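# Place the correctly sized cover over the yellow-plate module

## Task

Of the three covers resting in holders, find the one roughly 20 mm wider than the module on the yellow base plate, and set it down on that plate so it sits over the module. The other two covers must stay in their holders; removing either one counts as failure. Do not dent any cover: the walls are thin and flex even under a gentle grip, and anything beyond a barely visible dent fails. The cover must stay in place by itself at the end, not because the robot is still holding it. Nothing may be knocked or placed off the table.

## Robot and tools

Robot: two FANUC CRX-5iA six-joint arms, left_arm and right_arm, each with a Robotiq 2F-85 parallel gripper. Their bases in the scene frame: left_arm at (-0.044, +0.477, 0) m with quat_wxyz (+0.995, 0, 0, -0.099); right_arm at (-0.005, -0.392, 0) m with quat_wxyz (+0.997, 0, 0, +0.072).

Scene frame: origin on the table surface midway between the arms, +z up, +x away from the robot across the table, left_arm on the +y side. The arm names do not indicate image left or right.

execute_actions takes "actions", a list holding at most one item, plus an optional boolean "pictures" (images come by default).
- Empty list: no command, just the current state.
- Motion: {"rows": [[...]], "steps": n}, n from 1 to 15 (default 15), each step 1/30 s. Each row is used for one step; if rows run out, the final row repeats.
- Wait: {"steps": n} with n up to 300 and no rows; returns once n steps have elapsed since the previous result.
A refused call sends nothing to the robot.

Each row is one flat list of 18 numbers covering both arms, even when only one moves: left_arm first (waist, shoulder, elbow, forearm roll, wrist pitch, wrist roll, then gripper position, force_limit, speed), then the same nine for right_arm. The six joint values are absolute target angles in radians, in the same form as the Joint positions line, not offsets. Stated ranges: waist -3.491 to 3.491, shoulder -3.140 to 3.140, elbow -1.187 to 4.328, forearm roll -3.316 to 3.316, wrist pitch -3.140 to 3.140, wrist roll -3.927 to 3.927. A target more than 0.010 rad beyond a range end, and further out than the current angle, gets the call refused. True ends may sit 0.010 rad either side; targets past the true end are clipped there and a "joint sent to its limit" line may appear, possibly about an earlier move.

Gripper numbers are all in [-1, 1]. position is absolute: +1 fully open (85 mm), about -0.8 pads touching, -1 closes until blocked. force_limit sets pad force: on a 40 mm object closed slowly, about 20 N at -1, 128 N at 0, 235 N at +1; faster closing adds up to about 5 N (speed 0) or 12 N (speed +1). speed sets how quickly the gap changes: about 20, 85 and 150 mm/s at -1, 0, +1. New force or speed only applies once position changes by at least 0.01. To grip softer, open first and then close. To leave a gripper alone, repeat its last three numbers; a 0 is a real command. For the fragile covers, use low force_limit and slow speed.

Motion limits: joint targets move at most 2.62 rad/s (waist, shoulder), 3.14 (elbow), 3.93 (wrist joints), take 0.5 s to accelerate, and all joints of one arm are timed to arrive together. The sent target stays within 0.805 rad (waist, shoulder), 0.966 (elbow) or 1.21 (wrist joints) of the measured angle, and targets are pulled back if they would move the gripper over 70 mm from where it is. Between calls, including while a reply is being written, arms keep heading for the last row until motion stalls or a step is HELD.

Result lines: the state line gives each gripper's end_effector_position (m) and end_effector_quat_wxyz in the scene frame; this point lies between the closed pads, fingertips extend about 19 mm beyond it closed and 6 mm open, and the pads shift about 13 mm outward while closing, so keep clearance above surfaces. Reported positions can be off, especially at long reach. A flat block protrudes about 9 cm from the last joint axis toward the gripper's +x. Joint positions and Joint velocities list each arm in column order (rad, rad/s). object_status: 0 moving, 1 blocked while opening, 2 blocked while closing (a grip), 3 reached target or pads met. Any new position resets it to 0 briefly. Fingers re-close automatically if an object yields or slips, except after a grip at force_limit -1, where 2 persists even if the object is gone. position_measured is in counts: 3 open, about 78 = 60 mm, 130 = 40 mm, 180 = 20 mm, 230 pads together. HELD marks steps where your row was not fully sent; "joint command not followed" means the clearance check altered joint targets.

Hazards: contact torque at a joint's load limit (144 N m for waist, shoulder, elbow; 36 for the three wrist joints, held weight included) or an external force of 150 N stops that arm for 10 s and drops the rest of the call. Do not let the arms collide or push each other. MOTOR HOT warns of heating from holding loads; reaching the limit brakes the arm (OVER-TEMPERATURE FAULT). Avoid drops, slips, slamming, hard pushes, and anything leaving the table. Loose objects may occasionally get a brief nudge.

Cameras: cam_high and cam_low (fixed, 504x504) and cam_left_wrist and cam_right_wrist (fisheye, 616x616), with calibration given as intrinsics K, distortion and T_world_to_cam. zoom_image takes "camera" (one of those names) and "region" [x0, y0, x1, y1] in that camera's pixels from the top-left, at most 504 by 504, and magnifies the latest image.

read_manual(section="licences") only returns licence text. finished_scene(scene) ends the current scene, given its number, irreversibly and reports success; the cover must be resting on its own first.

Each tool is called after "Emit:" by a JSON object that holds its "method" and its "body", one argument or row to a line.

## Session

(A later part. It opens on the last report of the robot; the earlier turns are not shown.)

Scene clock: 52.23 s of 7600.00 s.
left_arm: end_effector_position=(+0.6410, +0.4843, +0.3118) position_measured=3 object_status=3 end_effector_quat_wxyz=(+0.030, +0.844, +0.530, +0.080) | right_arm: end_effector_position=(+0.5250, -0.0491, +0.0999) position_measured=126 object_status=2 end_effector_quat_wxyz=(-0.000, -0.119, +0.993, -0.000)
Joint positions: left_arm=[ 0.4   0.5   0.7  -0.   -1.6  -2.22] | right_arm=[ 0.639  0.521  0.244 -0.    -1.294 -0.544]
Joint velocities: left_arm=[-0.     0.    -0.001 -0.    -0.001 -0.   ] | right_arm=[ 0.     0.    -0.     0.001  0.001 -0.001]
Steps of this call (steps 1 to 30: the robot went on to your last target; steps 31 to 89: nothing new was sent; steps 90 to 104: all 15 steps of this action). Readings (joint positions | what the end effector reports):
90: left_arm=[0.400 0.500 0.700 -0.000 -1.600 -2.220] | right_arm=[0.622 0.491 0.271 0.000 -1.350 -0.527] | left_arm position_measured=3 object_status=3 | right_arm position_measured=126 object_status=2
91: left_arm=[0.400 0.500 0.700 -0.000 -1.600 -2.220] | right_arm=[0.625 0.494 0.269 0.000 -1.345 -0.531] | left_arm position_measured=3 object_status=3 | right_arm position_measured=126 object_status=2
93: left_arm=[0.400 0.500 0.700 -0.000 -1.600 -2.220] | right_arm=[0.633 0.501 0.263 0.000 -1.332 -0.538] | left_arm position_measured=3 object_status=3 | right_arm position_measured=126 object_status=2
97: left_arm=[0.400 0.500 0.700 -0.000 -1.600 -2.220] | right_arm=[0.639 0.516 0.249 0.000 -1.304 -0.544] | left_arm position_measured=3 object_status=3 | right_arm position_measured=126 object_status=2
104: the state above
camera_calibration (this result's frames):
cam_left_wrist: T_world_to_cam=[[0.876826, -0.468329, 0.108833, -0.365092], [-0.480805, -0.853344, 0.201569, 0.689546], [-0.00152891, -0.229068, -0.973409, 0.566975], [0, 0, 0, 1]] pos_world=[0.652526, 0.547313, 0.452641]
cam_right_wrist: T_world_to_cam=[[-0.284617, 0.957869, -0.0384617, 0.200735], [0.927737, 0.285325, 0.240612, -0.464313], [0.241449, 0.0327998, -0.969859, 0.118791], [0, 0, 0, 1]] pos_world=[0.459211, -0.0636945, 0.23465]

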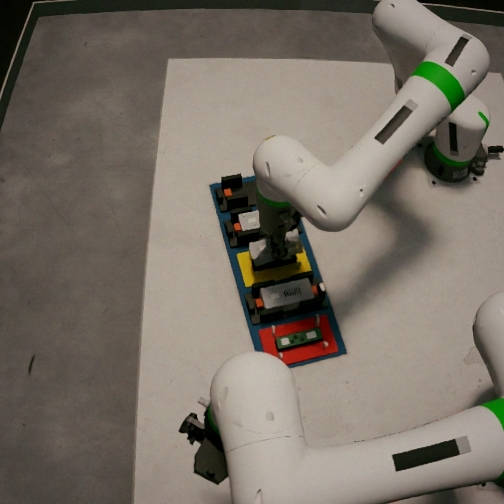

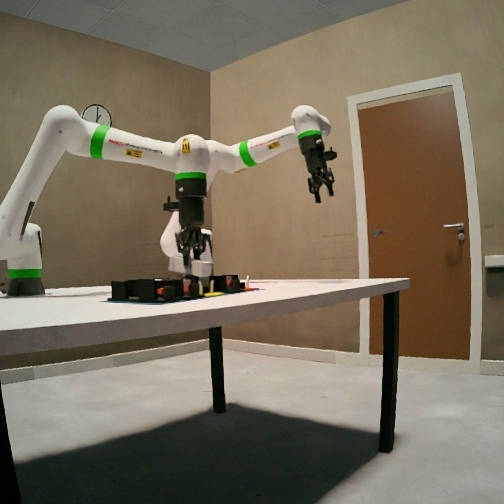

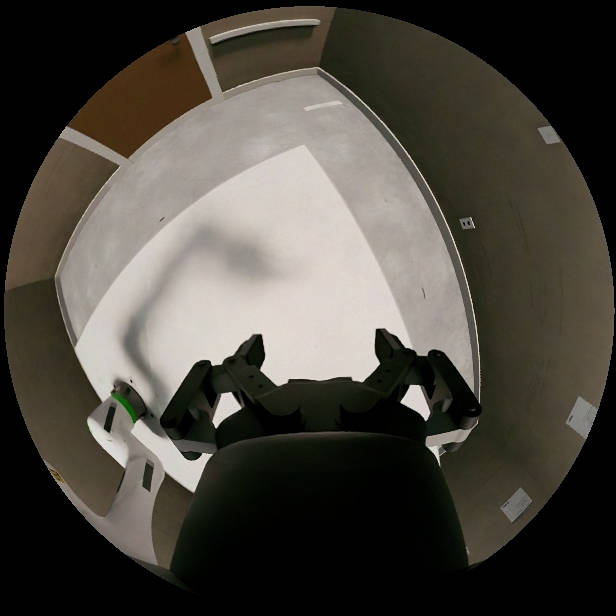

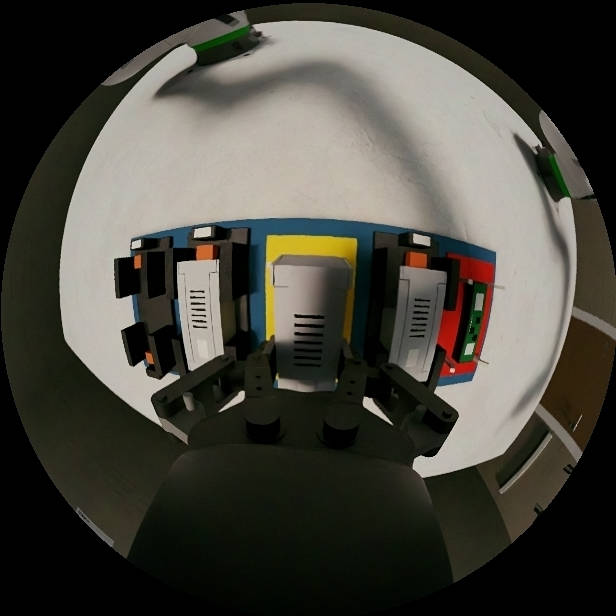

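Emit:
{"method": "execute_actions", "body": {
  "actions": [
    {"rows":[[0.4,0.5,0.7,0,-1.6,-2.22,1,-1,-1,0.639,0.525,0.238,0,-1.284,-0.544,-1,-0.9,-1],[0.4,0.5,0.7,0,-1.6,-2.22,1,-1,-1,0.639,0.525,0.238,0,-1.284,-0.544,-1,-0.9,-1],[0.4,0.5,0.7,0,-1.6,-2.22,1,-1,-1,0.639,0.529,0.231,0,-1.273,-0.544,-1,-0.9,-1],[0.4,0.5,0.7,0,-1.6,-2.22,1,-1,-1,0.639,0.529,0.231,0,-1.273,-0.544,-1,-0.9,-1],[0.4,0.5,0.7,0,-1.6,-2.22,1,-1,-1,0.639,0.533,0.225,0,-1.263,-0.544,-1,-0.9,-1],[0.4,0.5,0.7,0,-1.6,-2.22,1,-1,-1,0.639,0.533,0.225,0,-1.263,-0.544,-1,-0.9,-1],[0.4,0.5,0.7,0,-1.6,-2.22,1,-1,-1,0.639,0.537,0.219,0,-1.253,-0.544,-1,-0.9,-1],[0.4,0.5,0.7,0,-1.6,-2.22,1,-1,-1,0.639,0.537,0.219,0,-1.253,-0.544,-1,-0.9,-1],[0.4,0.5,0.7,0,-1.6,-2.22,1,-1,-1,0.639,0.54,0.212,0,-1.243,-0.544,-1,-0.9,-1],[0.4,0.5,0.7,0,-1.6,-2.22,1,-1,-1,0.639,0.544,0.206,0,-1.232,-0.544,-1,-0.9,-1],[0.4,0.5,0.7,0,-1.6,-2.22,1,-1,-1,0.639,0.548,0.199,0,-1.222,-0.544,-1,-0.9,-1],[0.4,0.5,0.7,0,-1.6,-2.22,1,-1,-1,0.639,0.552,0.193,0,-1.212,-0.544,-1,-0.9,-1]],"steps":15}
  ]
}}

Emit:
{"method": "zoom_image", "body": {
  "camera": "cam_right_wrist",
  "region": [200, 200, 420, 400]
}}

Emit:
{"method": "zoom_image", "body": {
  "camera": "cam_low",
  "region": [140, 230, 260, 310]
}}

Scene clock: 54.77 s of 7600.00 s.
left_arm: end_effector_position=(+0.6410, +0.4843, +0.3118) position_measured=3 object_status=3 end_effector_quat_wxyz=(+0.030, +0.844, +0.530, +0.080) | right_arm: end_effector_position=(+0.5248, -0.0492, +0.0602) position_measured=126 object_status=2 end_effector_quat_wxyz=(-0.000, -0.119, +0.993, -0.000)
Joint positions: left_arm=[ 0.4   0.5   0.7  -0.   -1.6  -2.22] | right_arm=[ 0.639  0.552  0.194 -0.    -1.213 -0.544]
Joint velocities: left_arm=[ 0.    -0.    -0.    -0.001  0.001 -0.   ] | right_arm=[-0.001  0.012 -0.018 -0.     0.037 -0.   ]
Steps of this call (steps 1 to 15: the robot went on to your last target; steps 16 to 61: nothing new was sent; steps 62 to 76: all 15 steps of this action). Readings (joint positions | what the end effector reports):
62: left_arm=[0.400 0.500 0.700 0.000 -1.600 -2.220] | right_arm=[0.639 0.521 0.243 0.000 -1.293 -0.544] | left_arm position_measured=3 object_status=3 | right_arm position_measured=126 object_status=2
63: left_arm=[0.400 0.500 0.700 -0.000 -1.600 -2.220] | right_arm=[0.639 0.523 0.241 0.000 -1.289 -0.544] | left_arm position_measured=3 object_status=3 | right_arm position_measured=126 object_status=2
65: left_arm=[0.400 0.500 0.700 -0.000 -1.600 -2.220] | right_arm=[0.639 0.527 0.235 0.000 -1.279 -0.544] | left_arm position_measured=3 object_status=3 | right_arm position_measured=126 object_status=2
69: left_arm=[0.400 0.500 0.700 -0.000 -1.600 -2.220] | right_arm=[0.639 0.535 0.223 0.000 -1.259 -0.544] | left_arm position_measured=3 object_status=3 | right_arm position_measured=126 object_status=2
76: the state above
camera_calibration (this result's frames):
cam_left_wrist: T_world_to_cam=[[0.876826, -0.468328, 0.108833, -0.365092], [-0.480805, -0.853344, 0.201569, 0.689546], [-0.00152864, -0.229068, -0.973409, 0.566974], [0, 0, 0, 1]] pos_world=[0.652526, 0.547313, 0.452641]
cam_right_wrist: T_world_to_cam=[[-0.284672, 0.957843, -0.0387026, 0.199278], [0.927847, 0.285455, 0.240033, -0.454563], [0.240962, 0.0324205, -0.969993, 0.0805472], [0, 0, 0, 1]] pos_world=[0.459085, -0.0637311, 0.194953]

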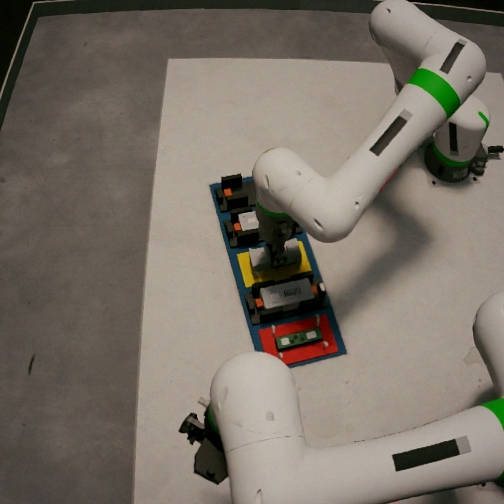

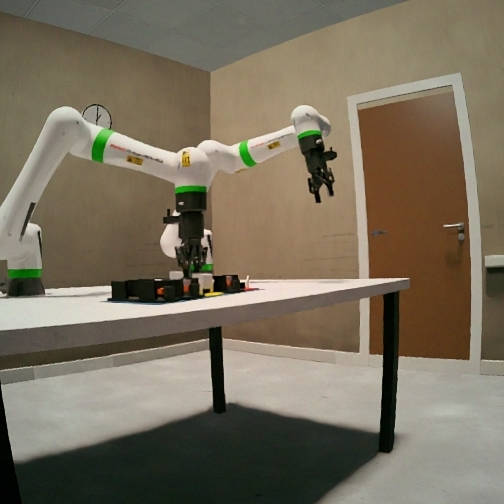

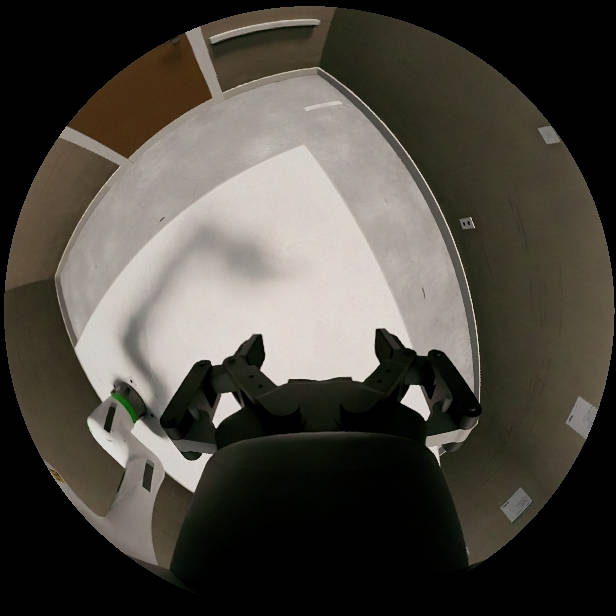

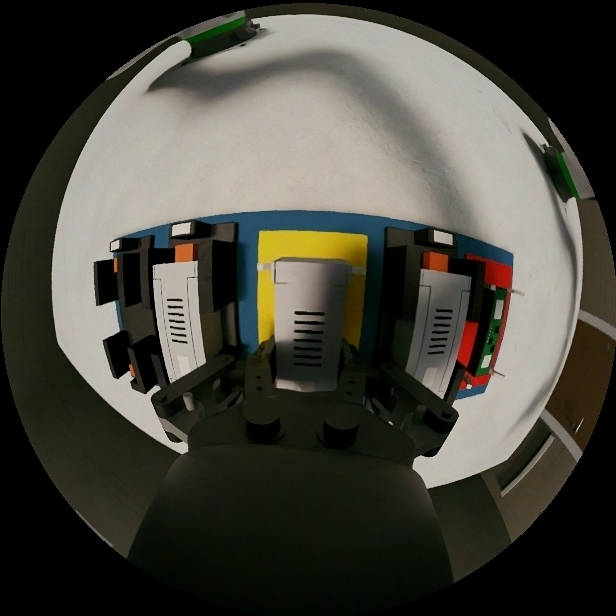

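Region (200, 200, 420, 400) of cam_right_wrist's 616x616 image, scaled by 2.291, with more detail than that image has; it fills the top 458 rows of this view, and the rest is white.

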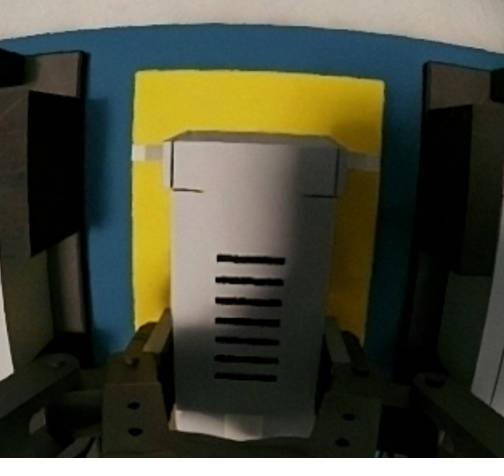

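Region (140, 230, 260, 310) of cam_low's 504x504 image, scaled by 4.200, with more detail than that image has.

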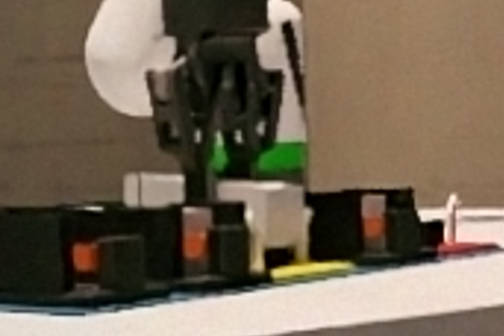

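Emit:
{"method": "execute_actions", "body": {
  "actions": [
    {"rows":[[0.4,0.5,0.7,0,-1.6,-2.22,1,-1,-1,0.639,0.554,0.19,0,-1.207,-0.544,-1,-0.9,-1],[0.4,0.5,0.7,0,-1.6,-2.22,1,-1,-1,0.639,0.554,0.19,0,-1.207,-0.544,-1,-0.9,-1],[0.4,0.5,0.7,0,-1.6,-2.22,1,-1,-1,0.639,0.556,0.186,0,-1.201,-0.544,-1,-0.9,-1],[0.4,0.5,0.7,0,-1.6,-2.22,1,-1,-1,0.639,0.556,0.186,0,-1.201,-0.544,-1,-0.9,-1],[0.4,0.5,0.7,0,-1.6,-2.22,1,-1,-1,0.639,0.558,0.183,0,-1.196,-0.544,-1,-0.9,-1],[0.4,0.5,0.7,0,-1.6,-2.22,1,-1,-1,0.639,0.558,0.183,0,-1.196,-0.544,-1,-0.9,-1],[0.4,0.5,0.7,0,-1.6,-2.22,1,-1,-1,0.639,0.56,0.18,0,-1.191,-0.544,-1,-0.9,-1],[0.4,0.5,0.7,0,-1.6,-2.22,1,-1,-1,0.639,0.56,0.18,0,-1.191,-0.544,-1,-0.9,-1],[0.4,0.5,0.7,0,-1.6,-2.22,1,-1,-1,0.639,0.5615,0.1775,0,-1.187,-0.544,-1,-0.9,-1]],"steps":13}
  ]
}}

Emit:
{"method": "zoom_image", "body": {
  "camera": "cam_low",
  "region": [160, 250, 250, 310]
}}

Scene clock: 56.53 s of 7600.00 s.
left_arm: end_effector_position=(+0.6410, +0.4843, +0.3118) position_measured=3 object_status=3 end_effector_quat_wxyz=(+0.030, +0.844, +0.530, +0.080) | right_arm: end_effector_position=(+0.5245, -0.0497, +0.0479) position_measured=126 object_status=2 end_effector_quat_wxyz=(-0.000, -0.119, +0.993, -0.000)
Joint positions: left_arm=[ 0.4   0.5   0.7  -0.   -1.6  -2.22] | right_arm=[ 0.639  0.561  0.178  0.    -1.187 -0.544]
Joint velocities: left_arm=[ 0.     0.    -0.001  0.001 -0.     0.   ] | right_arm=[-0.     0.001 -0.003  0.001  0.004  0.001]
Steps of this call (steps 1 to 15: the robot went on to your last target; steps 16 to 40: nothing new was sent; steps 41 to 53: all 13 steps of this action). Readings (joint positions | what the end effector reports):
41: left_arm=[0.400 0.500 0.700 0.000 -1.600 -2.220] | right_arm=[0.639 0.552 0.193 0.000 -1.211 -0.544] | left_arm position_measured=3 object_status=3 | right_arm position_measured=126 object_status=2
42: left_arm=[0.400 0.500 0.700 -0.000 -1.600 -2.220] | right_arm=[0.639 0.553 0.191 0.000 -1.209 -0.544] | left_arm position_measured=3 object_status=3 | right_arm position_measured=126 object_status=2
44: left_arm=[0.400 0.500 0.700 -0.000 -1.600 -2.220] | right_arm=[0.639 0.555 0.188 0.000 -1.204 -0.544] | left_arm position_measured=3 object_status=3 | right_arm position_measured=126 object_status=2
48: left_arm=[0.400 0.500 0.700 0.000 -1.600 -2.220] | right_arm=[0.639 0.559 0.182 0.000 -1.194 -0.544] | left_arm position_measured=3 object_status=3 | right_arm position_measured=126 object_status=2
53: the state above
camera_calibration (this result's frames):
cam_left_wrist: T_world_to_cam=[[0.876826, -0.468329, 0.108833, -0.365092], [-0.480805, -0.853344, 0.201569, 0.689546], [-0.00152891, -0.229068, -0.973409, 0.566974], [0, 0, 0, 1]] pos_world=[0.652526, 0.547313, 0.452641]
cam_right_wrist: T_world_to_cam=[[-0.28466, 0.957849, -0.0386457, 0.199133], [0.927716, 0.285412, 0.240587, -0.451201], [0.241476, 0.0326333, -0.969858, 0.0684384], [0, 0, 0, 1]] pos_world=[0.458745, -0.0641945, 0.182624]

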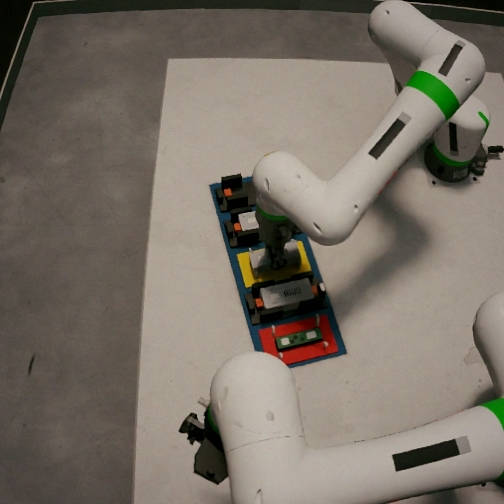

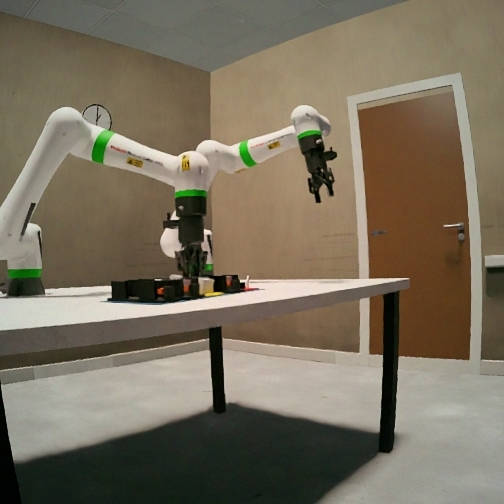

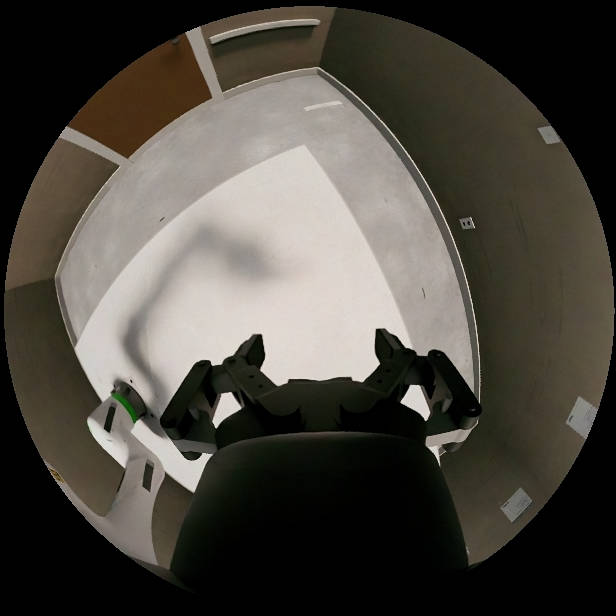

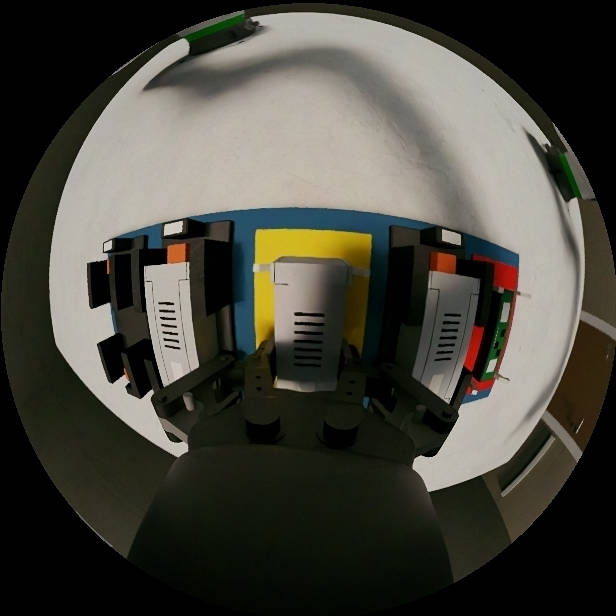

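Region (160, 250, 250, 310) of cam_low's 504x504 image, scaled by 5.600, with more detail than that image has.

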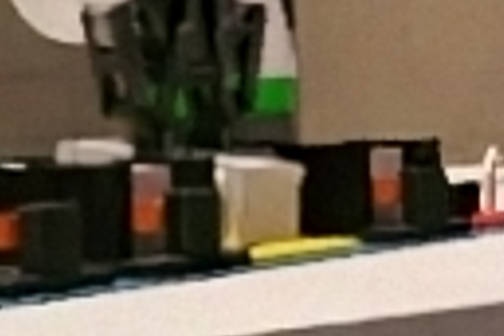

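Emit:
{"method": "execute_actions", "body": {
  "actions": [
    {"rows":[[0.4,0.5,0.7,0,-1.6,-2.22,1,-1,-1,0.639,0.5635,0.174,0,-1.182,-0.544,-1,-0.9,-1],[0.4,0.5,0.7,0,-1.6,-2.22,1,-1,-1,0.639,0.5635,0.174,0,-1.182,-0.544,-1,-0.9,-1],[0.4,0.5,0.7,0,-1.6,-2.22,1,-1,-1,0.639,0.5635,0.174,0,-1.182,-0.544,-1,-0.9,-1],[0.4,0.5,0.7,0,-1.6,-2.22,1,-1,-1,0.639,0.5635,0.174,0,-1.182,-0.544,-1,-0.9,-1],[0.4,0.5,0.7,0,-1.6,-2.22,1,-1,-1,0.639,0.5635,0.174,0,-1.182,-0.544,0.4,-0.9,-0.3]],"steps":15}
  ],
  "pictures": false
}}

Emit:
{"method": "execute_actions", "body": {
  "actions": [
    {"rows":[[0.4,0.5,0.7,0,-1.6,-2.22,1,-1,-1,0.639,0.5635,0.174,0,-1.182,-0.544,0.4,-0.9,-0.3],[0.4,0.5,0.7,0,-1.6,-2.22,1,-1,-1,0.639,0.5635,0.174,0,-1.182,-0.544,0.4,-0.9,-0.3],[0.4,0.5,0.7,0,-1.6,-2.22,1,-1,-1,0.639,0.5635,0.174,0,-1.182,-0.544,0.4,-0.9,-0.3],[0.4,0.5,0.7,0,-1.6,-2.22,1,-1,-1,0.639,0.552,0.193,0,-1.212,-0.544,0.4,-0.9,-0.3],[0.4,0.5,0.7,0,-1.6,-2.22,1,-1,-1,0.639,0.552,0.193,0,-1.212,-0.544,0.4,-0.9,-0.3],[0.4,0.5,0.7,0,-1.6,-2.22,1,-1,-1,0.639,0.552,0.193,0,-1.212,-0.544,0.4,-0.9,-0.3],[0.4,0.5,0.7,0,-1.6,-2.22,1,-1,-1,0.639,0.491,0.271,0,-1.351,-0.544,0.4,-0.9,-0.3]],"steps":15}
  ]
}}

Emit:
{"method": "zoom_image", "body": {
  "camera": "cam_right_wrist",
  "region": [200, 200, 420, 400]
}}

Emit:
{"method": "zoom_image", "body": {
  "camera": "cam_low",
  "region": [160, 250, 250, 310]
}}

Scene clock: 58.90 s of 7600.00 s.
left_arm: end_effector_position=(+0.6410, +0.4843, +0.3118) position_measured=3 object_status=3 end_effector_quat_wxyz=(+0.030, +0.844, +0.530, +0.080) | right_arm: end_effector_position=(+0.5242, -0.0499, +0.0451) position_measured=81 object_status=0 end_effector_quat_wxyz=(-0.000, -0.119, +0.993, -0.000)
Joint positions: left_arm=[ 0.4   0.5   0.7   0.   -1.6  -2.22] | right_arm=[ 0.639  0.564  0.174 -0.    -1.182 -0.544]
Joint velocities: left_arm=[ 0.001  0.    -0.     0.001  0.001 -0.   ] | right_arm=[-0.    -0.    -0.    -0.     0.     0.001]
Steps of this call (steps 1 to 15: the robot went on to your last target; steps 16 to 56: nothing new was sent; steps 57 to 71: all 15 steps of this action). Readings (joint positions | what the end effector reports):
57: left_arm=[0.400 0.500 0.700 -0.000 -1.600 -2.220] | right_arm=[0.639 0.562 0.177 -0.000 -1.186 -0.544] | left_arm position_measured=3 object_status=3 | right_arm position_measured=126 object_status=2
58: left_arm=[0.400 0.500 0.700 -0.000 -1.600 -2.220] | right_arm=[0.639 0.562 0.176 -0.000 -1.184 -0.544] | left_arm position_measured=3 object_status=3 | right_arm position_measured=126 object_status=2
60: left_arm=[0.400 0.500 0.700 -0.000 -1.600 -2.220] | right_arm=[0.639 0.563 0.174 -0.000 -1.182 -0.544] | left_arm position_measured=3 object_status=3 | right_arm position_measured=126 object_status=2
64: left_arm=[0.400 0.500 0.700 -0.000 -1.600 -2.220] | right_arm=[0.639 0.564 0.174 -0.000 -1.182 -0.544] | left_arm position_measured=3 object_status=3 | right_arm position_measured=117 object_status=0
71: the state above

Scene clock: 59.40 s of 7600.00 s.
left_arm: end_effector_position=(+0.6410, +0.4843, +0.3118) position_measured=3 object_status=3 end_effector_quat_wxyz=(+0.030, +0.844, +0.530, +0.080) | right_arm: end_effector_position=(+0.5217, -0.0525, +0.1296) position_measured=78 object_status=3 end_effector_quat_wxyz=(+0.000, -0.119, +0.993, +0.000)
Joint positions: left_arm=[ 0.4   0.5   0.7  -0.   -1.6  -2.22] | right_arm=[ 0.639  0.491  0.271  0.    -1.351 -0.544]
Joint velocities: left_arm=[-0.    -0.    -0.    -0.     0.    -0.001] | right_arm=[ 0.     0.006  0.001 -0.002 -0.014 -0.001]
Steps of this call (steps 1 to 15: all 15 steps of this action). Readings (joint positions | what the end effector reports):
1: left_arm=[0.400 0.500 0.700 -0.000 -1.600 -2.220] | right_arm=[0.639 0.564 0.174 -0.000 -1.182 -0.544] | left_arm position_measured=3 object_status=3 | right_arm position_measured=80 object_status=0
2: left_arm=[0.400 0.500 0.700 0.000 -1.600 -2.220] | right_arm=[0.639 0.564 0.174 -0.000 -1.182 -0.544] | left_arm position_measured=3 object_status=3 | right_arm position_measured=79 object_status=0
4: left_arm=[0.400 0.500 0.700 -0.000 -1.600 -2.220] | right_arm=[0.639 0.563 0.174 -0.000 -1.182 -0.544] | left_arm position_measured=3 object_status=3 | right_arm position_measured=78 object_status=0
8: left_arm=[0.400 0.500 0.700 -0.000 -1.600 -2.220] | right_arm=[0.639 0.548 0.200 0.000 -1.224 -0.544] | left_arm position_measured=3 object_status=3 | right_arm position_measured=78 object_status=0
15: the state above
camera_calibration (this result's frames):
cam_left_wrist: T_world_to_cam=[[0.876826, -0.468329, 0.108833, -0.365092], [-0.480805, -0.853344, 0.201569, 0.689546], [-0.0015287, -0.229068, -0.973409, 0.566974], [0, 0, 0, 1]] pos_world=[0.652527, 0.547313, 0.452641]
cam_right_wrist: T_world_to_cam=[[-0.284639, 0.957863, -0.0384591, 0.204175], [0.92763, 0.285332, 0.241014, -0.467433], [0.241832, 0.0329262, -0.969759, 0.148327], [0, 0, 0, 1]] pos_world=[0.455851, -0.0670823, 0.264352]

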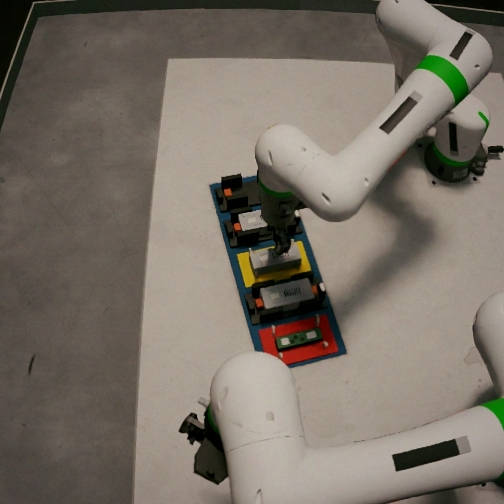

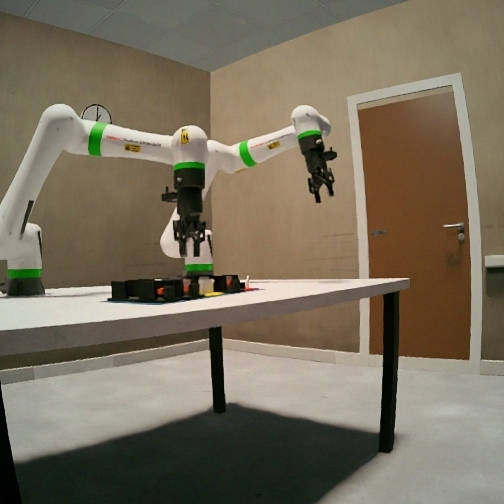

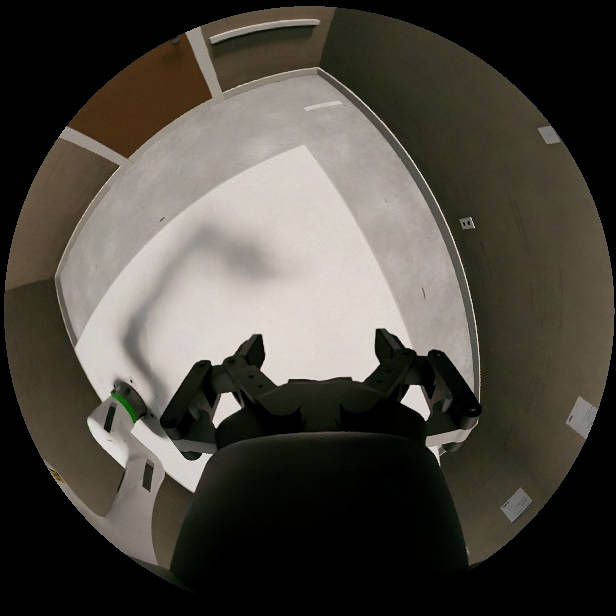

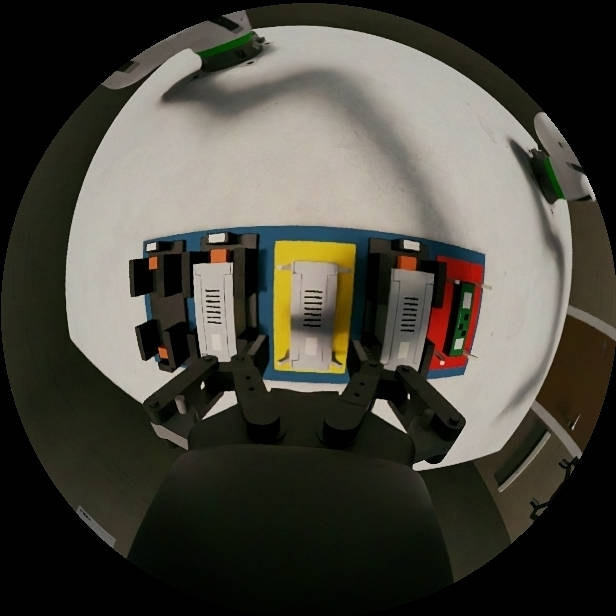

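Region (200, 200, 420, 400) of cam_right_wrist's 616x616 image, scaled by 2.291, with more detail than that image has; it fills the top 458 rows of this view, and the rest is white.

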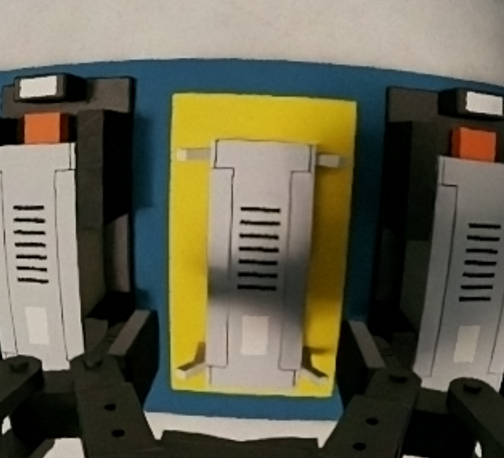

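Region (160, 250, 250, 310) of cam_low's 504x504 image, scaled by 5.600, with more detail than that image has.

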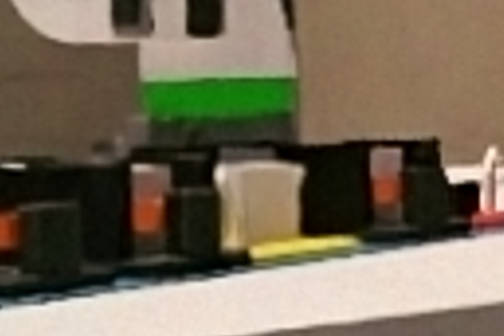

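Seated, and the walls have sprung back.

Emit:
{"method": "finished_scene", "body": {
  "scene": 1
}}

The scene is finished: the task was done.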